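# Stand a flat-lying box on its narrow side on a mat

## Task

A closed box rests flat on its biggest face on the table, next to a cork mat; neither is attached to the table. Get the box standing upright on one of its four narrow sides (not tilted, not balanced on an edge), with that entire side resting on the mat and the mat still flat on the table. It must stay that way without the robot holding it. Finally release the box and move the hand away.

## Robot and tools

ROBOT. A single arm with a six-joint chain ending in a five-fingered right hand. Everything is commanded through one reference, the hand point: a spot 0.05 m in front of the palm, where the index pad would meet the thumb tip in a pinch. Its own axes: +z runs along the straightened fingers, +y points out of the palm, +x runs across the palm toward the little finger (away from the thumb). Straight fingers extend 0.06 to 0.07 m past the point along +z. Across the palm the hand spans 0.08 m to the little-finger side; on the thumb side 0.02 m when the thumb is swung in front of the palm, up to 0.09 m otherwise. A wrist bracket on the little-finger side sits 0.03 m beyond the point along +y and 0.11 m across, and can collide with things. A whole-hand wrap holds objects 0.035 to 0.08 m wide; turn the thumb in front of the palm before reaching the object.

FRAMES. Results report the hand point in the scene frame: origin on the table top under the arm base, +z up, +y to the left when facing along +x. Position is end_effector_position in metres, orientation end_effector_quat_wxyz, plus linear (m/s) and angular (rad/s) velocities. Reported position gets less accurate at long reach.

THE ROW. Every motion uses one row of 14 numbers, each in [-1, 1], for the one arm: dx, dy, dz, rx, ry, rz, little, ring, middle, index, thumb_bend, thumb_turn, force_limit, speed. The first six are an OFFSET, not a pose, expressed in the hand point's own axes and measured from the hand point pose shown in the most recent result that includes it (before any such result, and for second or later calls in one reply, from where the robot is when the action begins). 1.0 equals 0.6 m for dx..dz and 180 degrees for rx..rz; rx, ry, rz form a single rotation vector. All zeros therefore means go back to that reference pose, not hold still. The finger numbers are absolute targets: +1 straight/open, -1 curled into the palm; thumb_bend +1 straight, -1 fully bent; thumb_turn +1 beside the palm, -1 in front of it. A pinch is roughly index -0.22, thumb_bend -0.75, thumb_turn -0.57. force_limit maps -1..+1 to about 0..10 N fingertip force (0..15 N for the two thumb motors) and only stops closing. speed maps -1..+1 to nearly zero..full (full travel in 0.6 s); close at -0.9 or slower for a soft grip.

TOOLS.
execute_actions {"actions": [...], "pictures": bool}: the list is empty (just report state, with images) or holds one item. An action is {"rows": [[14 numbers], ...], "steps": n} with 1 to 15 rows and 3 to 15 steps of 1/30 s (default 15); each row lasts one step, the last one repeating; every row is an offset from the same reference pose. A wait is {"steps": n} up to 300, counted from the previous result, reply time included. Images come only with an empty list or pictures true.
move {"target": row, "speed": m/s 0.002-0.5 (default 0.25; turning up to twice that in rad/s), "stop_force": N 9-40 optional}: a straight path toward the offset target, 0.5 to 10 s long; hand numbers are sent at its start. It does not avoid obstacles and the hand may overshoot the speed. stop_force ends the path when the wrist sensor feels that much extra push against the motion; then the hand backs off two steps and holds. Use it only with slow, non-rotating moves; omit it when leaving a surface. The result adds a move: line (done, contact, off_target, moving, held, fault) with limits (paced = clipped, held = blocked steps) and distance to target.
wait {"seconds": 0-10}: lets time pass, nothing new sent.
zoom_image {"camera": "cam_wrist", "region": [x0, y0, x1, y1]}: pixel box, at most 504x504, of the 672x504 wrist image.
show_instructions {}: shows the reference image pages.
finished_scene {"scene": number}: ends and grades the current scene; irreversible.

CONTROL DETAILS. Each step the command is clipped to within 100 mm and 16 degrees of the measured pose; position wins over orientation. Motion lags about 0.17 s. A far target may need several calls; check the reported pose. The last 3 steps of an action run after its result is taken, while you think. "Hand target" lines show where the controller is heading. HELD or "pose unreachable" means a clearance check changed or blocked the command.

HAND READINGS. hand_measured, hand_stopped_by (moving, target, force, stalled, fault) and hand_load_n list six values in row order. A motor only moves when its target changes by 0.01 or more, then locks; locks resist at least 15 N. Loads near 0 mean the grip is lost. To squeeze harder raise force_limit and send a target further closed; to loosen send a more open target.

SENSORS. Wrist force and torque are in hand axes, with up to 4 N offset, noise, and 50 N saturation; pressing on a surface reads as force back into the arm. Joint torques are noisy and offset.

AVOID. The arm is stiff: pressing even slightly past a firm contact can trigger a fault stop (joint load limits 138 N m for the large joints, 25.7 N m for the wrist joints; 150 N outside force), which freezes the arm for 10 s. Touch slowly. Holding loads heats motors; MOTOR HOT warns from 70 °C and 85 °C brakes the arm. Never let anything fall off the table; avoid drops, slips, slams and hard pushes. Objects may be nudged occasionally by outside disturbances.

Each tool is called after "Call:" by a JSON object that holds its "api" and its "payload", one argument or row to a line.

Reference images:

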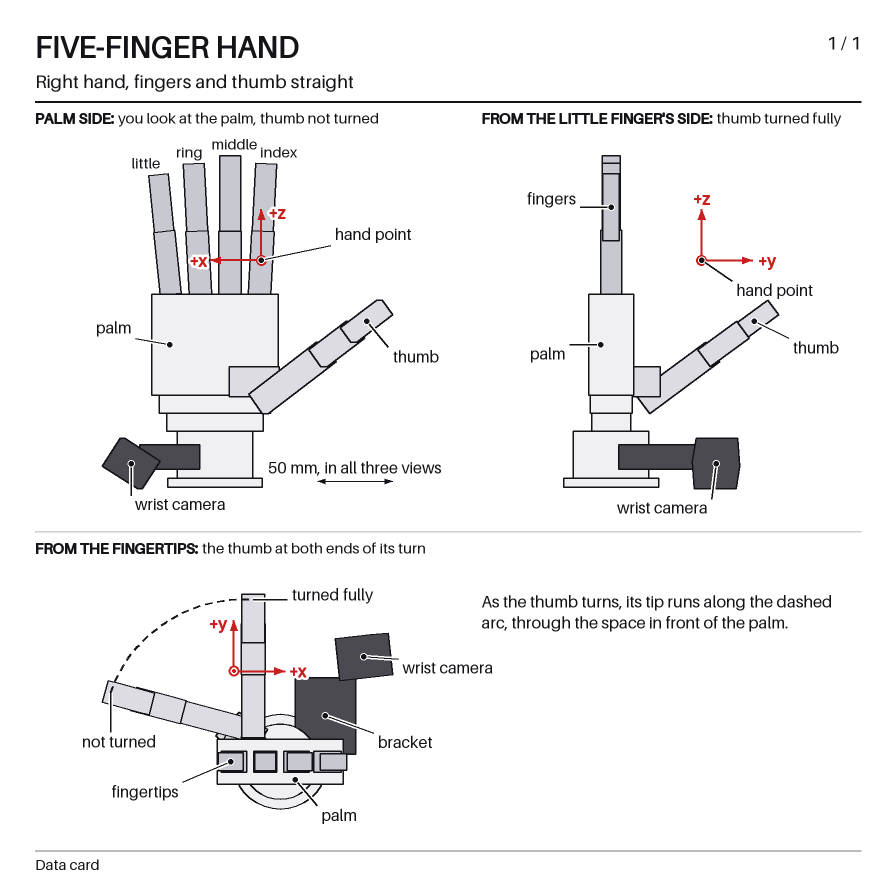

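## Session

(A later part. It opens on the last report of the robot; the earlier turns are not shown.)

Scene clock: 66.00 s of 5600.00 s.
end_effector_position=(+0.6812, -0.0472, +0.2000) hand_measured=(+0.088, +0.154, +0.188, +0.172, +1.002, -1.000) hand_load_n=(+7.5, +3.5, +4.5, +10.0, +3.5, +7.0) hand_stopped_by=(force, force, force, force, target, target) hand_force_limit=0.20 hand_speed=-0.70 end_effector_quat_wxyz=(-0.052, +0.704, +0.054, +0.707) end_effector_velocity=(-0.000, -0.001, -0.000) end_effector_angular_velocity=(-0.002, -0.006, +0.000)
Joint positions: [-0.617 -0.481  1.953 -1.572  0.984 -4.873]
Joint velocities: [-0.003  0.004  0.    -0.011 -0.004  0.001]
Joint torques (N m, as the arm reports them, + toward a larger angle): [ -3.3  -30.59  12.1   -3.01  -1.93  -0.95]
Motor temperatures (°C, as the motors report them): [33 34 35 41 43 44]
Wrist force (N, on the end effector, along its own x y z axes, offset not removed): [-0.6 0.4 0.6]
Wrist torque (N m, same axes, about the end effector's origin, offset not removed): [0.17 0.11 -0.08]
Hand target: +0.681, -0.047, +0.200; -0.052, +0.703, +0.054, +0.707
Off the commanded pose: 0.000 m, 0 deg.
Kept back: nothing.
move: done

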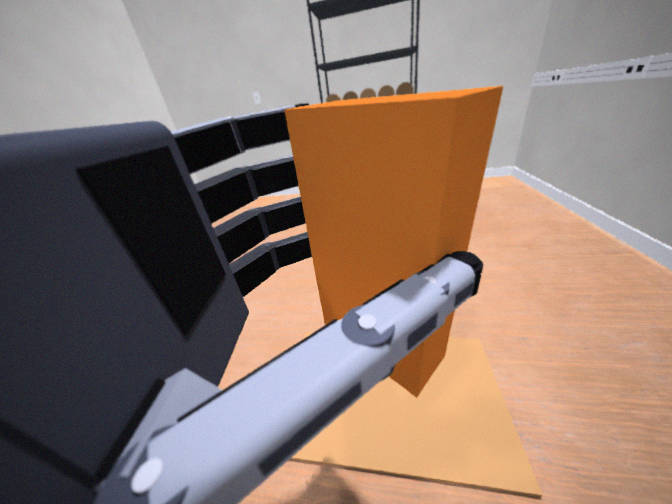

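Call:
{"api": "move", "payload": {
  "target": [-0.155,0.044,0.034,0,0,0,-0.3,-0.3,-0.3,-0.3,1,-1,0.2,-0.7],
  "speed": 0.08
}}

Call:
{"api": "move", "payload": {
  "target": [-0.07,0,0,0,0,0,-0.3,-0.3,-0.3,-0.3,1,-1,0.2,-0.7],
  "speed": 0.006,
  "stop_force": 9
}}

Scene clock: 68.03 s of 5600.00 s.
end_effector_position=(+0.7058, -0.0705, +0.1073) hand_measured=(+0.088, +0.154, +0.188, +0.172, +1.002, -1.000) hand_load_n=(+7.5, +3.5, +4.5, +10.0, +3.5, +7.0) hand_stopped_by=(force, force, force, force, target, target) hand_force_limit=0.20 hand_speed=-0.70 end_effector_quat_wxyz=(-0.052, +0.704, +0.054, +0.707) end_effector_velocity=(+0.001, -0.000, -0.001) end_effector_angular_velocity=(-0.001, -0.000, -0.000)
Joint positions: [-0.665 -0.268  1.717 -1.553  0.936 -4.867]
Joint velocities: [-0.     0.003 -0.004  0.001 -0.    -0.001]
Joint torques (N m, as the arm reports them, + toward a larger angle): [ -2.11 -35.9  -10.51   0.94  -1.62   2.2 ]
Motor temperatures (°C, as the motors report them): [33 34 35 41 43 44]
Wrist force (N, on the end effector, along its own x y z axes, offset not removed): [-1.1 1.7 2.6]
Wrist torque (N m, same axes, about the end effector's origin, offset not removed): [0.03 0.09 0.00]
Hand target: +0.706, -0.071, +0.107; -0.052, +0.704, +0.054, +0.707
Off the commanded pose: 0.000 m, 0 deg.
Kept back: nothing.
move: done

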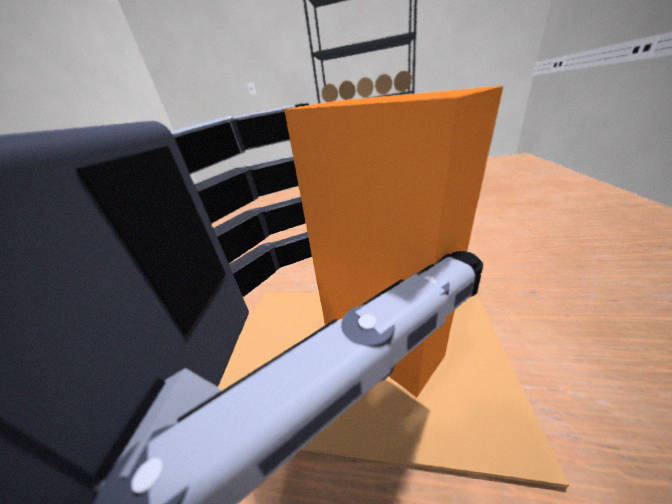

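Scene clock: 74.33 s of 5600.00 s.
end_effector_position=(+0.7060, -0.0707, +0.0718) hand_measured=(+0.088, +0.154, +0.188, +0.172, +1.002, -1.000) hand_load_n=(+10.5, +5.5, +4.5, +9.0, +3.5, +3.0) hand_stopped_by=(force, force, force, force, target, target) hand_force_limit=0.20 hand_speed=-0.70 end_effector_quat_wxyz=(-0.052, +0.703, +0.054, +0.707) end_effector_velocity=(-0.001, -0.000, +0.002) end_effector_angular_velocity=(+0.001, +0.001, -0.000)
Joint positions: [-0.675 -0.185  1.64  -1.56   0.927 -4.866]
Joint velocities: [ 0.    -0.004  0.006 -0.     0.001  0.   ]
Joint torques (N m, as the arm reports them, + toward a larger angle): [  2.67 -45.9   14.09   1.01   1.52   2.9 ]
Motor temperatures (°C, as the motors report them): [33 34 35 41 43 44]
Wrist force (N, on the end effector, along its own x y z axes, offset not removed): [13.3 1.0 -0.6]
Wrist torque (N m, same axes, about the end effector's origin, offset not removed): [0.75 -0.54 0.06]
Hand target: +0.706, -0.071, +0.072; -0.052, +0.703, +0.054, +0.707
Off the commanded pose: 0.007 m, 0 deg.
Kept back: nothing.
move: contact

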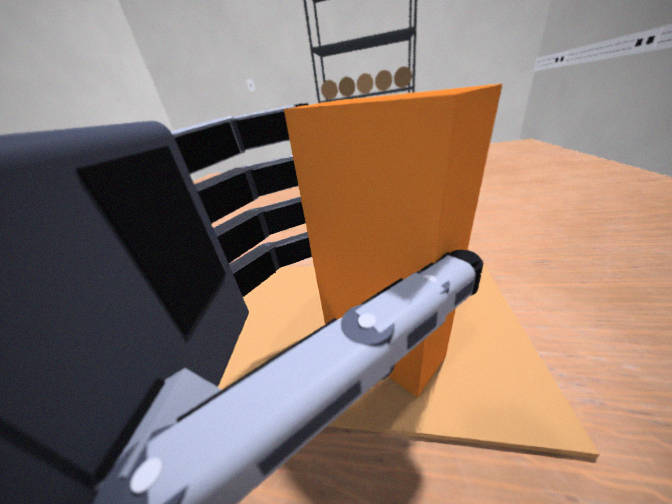

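Call:
{"api": "move", "payload": {
  "target": [0.001,0,0,0,0,0,0.7,0.7,0.7,0.7,1,-1,0.2,-0.6],
  "speed": 0.01
}}

Call:
{"api": "move", "payload": {
  "target": [0,0.01,-0.01,0,0,0,0.7,0.7,0.7,0.7,1,-1,0.2,-0.6],
  "speed": 0.02
}}

Call:
{"api": "move", "payload": {
  "target": [0.03,-0.13,-0.13,0,0,0,0.7,0.7,0.7,0.7,1,-1,0.2,-0.6],
  "speed": 0.08
}}

Scene clock: 75.77 s of 5600.00 s.
end_effector_position=(+0.7060, -0.0707, +0.0724) hand_measured=(+0.700, +0.700, +0.700, +0.700, +1.000, -1.000) hand_load_n=(+0.0, +0.0, +0.0, +0.0, +0.0, +0.0) hand_stopped_by=(target, target, target, target, target, target) hand_force_limit=0.20 hand_speed=-0.60 end_effector_quat_wxyz=(-0.052, +0.703, +0.054, +0.707) end_effector_velocity=(-0.000, +0.000, -0.000) end_effector_angular_velocity=(+0.002, +0.000, -0.000)
Joint positions: [-0.675 -0.187  1.641 -1.56   0.927 -4.866]
Joint velocities: [0.    0.    0.    0.    0.    0.002]
Joint torques (N m, as the arm reports them, + toward a larger angle): [ 19.5  -54.1   12.71  -3.18  -1.53  -1.56]
Motor temperatures (°C, as the motors report them): [33 34 35 41 43 44]
Wrist force (N, on the end effector, along its own x y z axes, offset not removed): [0.7 2.0 -5.1]
Wrist torque (N m, same axes, about the end effector's origin, offset not removed): [0.77 0.14 0.11]
Hand target: +0.706, -0.071, +0.072; -0.052, +0.703, +0.054, +0.707
Off the commanded pose: 0.000 m, 0 deg.
Kept back: nothing.
move: done

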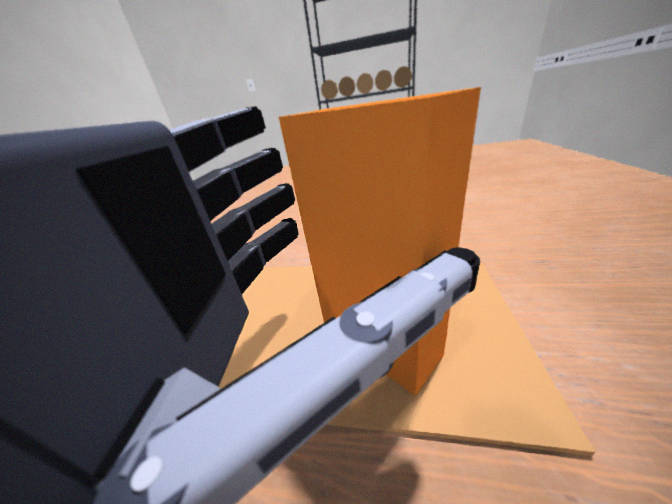

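Scene clock: 76.50 s of 5600.00 s.
end_effector_position=(+0.7011, -0.0774, +0.0724) hand_measured=(+0.700, +0.700, +0.700, +0.700, +1.000, -1.000) hand_load_n=(+0.0, +0.0, +0.0, +0.0, +0.0, +0.0) hand_stopped_by=(target, target, target, target, target, target) hand_force_limit=0.20 hand_speed=-0.60 end_effector_quat_wxyz=(-0.052, +0.703, +0.054, +0.707) end_effector_velocity=(-0.001, -0.001, +0.000) end_effector_angular_velocity=(+0.000, -0.001, +0.000)
Joint positions: [-0.692 -0.189  1.653 -1.57   0.91  -4.863]
Joint velocities: [-0.003 -0.     0.001 -0.002 -0.003  0.001]
Joint torques (N m, as the arm reports them, + toward a larger angle): [ -1.66 -52.99  13.38  -3.06  -2.05   2.21]
Motor temperatures (°C, as the motors report them): [33 34 35 41 43 44]
Wrist force (N, on the end effector, along its own x y z axes, offset not removed): [-1.5 -0.5 -3.0]
Wrist torque (N m, same axes, about the end effector's origin, offset not removed): [0.32 0.44 -0.29]
Hand target: +0.701, -0.077, +0.072; -0.052, +0.703, +0.054, +0.707
Off the commanded pose: 0.000 m, 0 deg.
Kept back: nothing.
move: done

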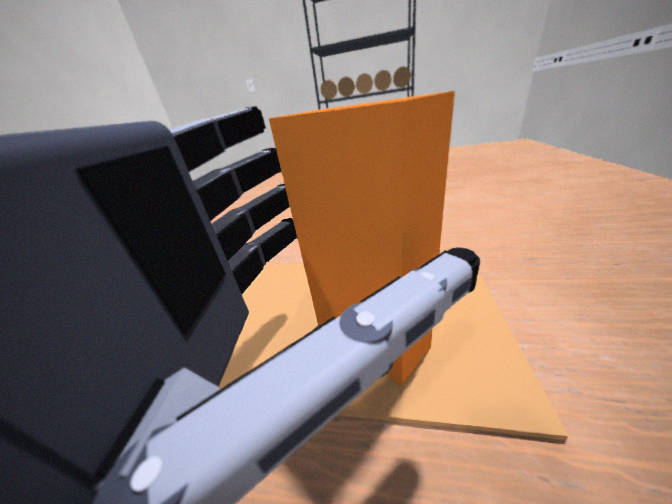

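Scene clock: 78.30 s of 5600.00 s.
end_effector_position=(+0.6123, -0.0119, +0.0898) hand_measured=(+0.700, +0.700, +0.700, +0.700, +1.000, -1.000) hand_load_n=(+0.0, +0.0, +0.0, +0.0, +0.0, +0.0) hand_stopped_by=(target, target, target, target, target, target) hand_force_limit=0.20 hand_speed=-0.60 end_effector_quat_wxyz=(-0.052, +0.703, +0.054, +0.707) end_effector_velocity=(-0.001, +0.001, +0.000) end_effector_angular_velocity=(+0.000, -0.000, -0.000)
Joint positions: [-0.651 -0.169  1.903 -1.838  0.951 -4.869]
Joint velocities: [ 0.     0.001  0.003 -0.003  0.001  0.   ]
Joint torques (N m, as the arm reports them, + toward a larger angle): [ 20.58 -30.44  17.02  -3.34   0.41  -1.13]
Motor temperatures (°C, as the motors report them): [33 34 35 41 43 44]
Wrist force (N, on the end effector, along its own x y z axes, offset not removed): [1.4 -1.5 -3.2]
Wrist torque (N m, same axes, about the end effector's origin, offset not removed): [0.31 -0.06 0.01]
Hand target: +0.612, -0.012, +0.090; -0.052, +0.703, +0.054, +0.707
Off the commanded pose: 0.000 m, 0 deg.
Kept back: nothing.
move: done

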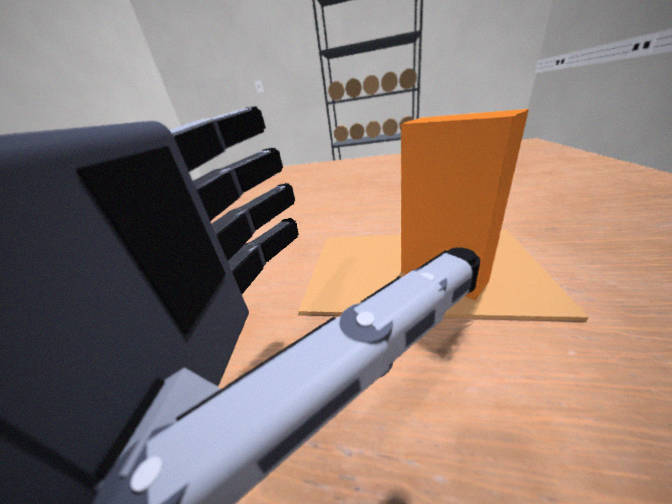

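Call:
{"api": "finished_scene", "payload": {
  "scene": 1
}}

The scene is finished: the task was done.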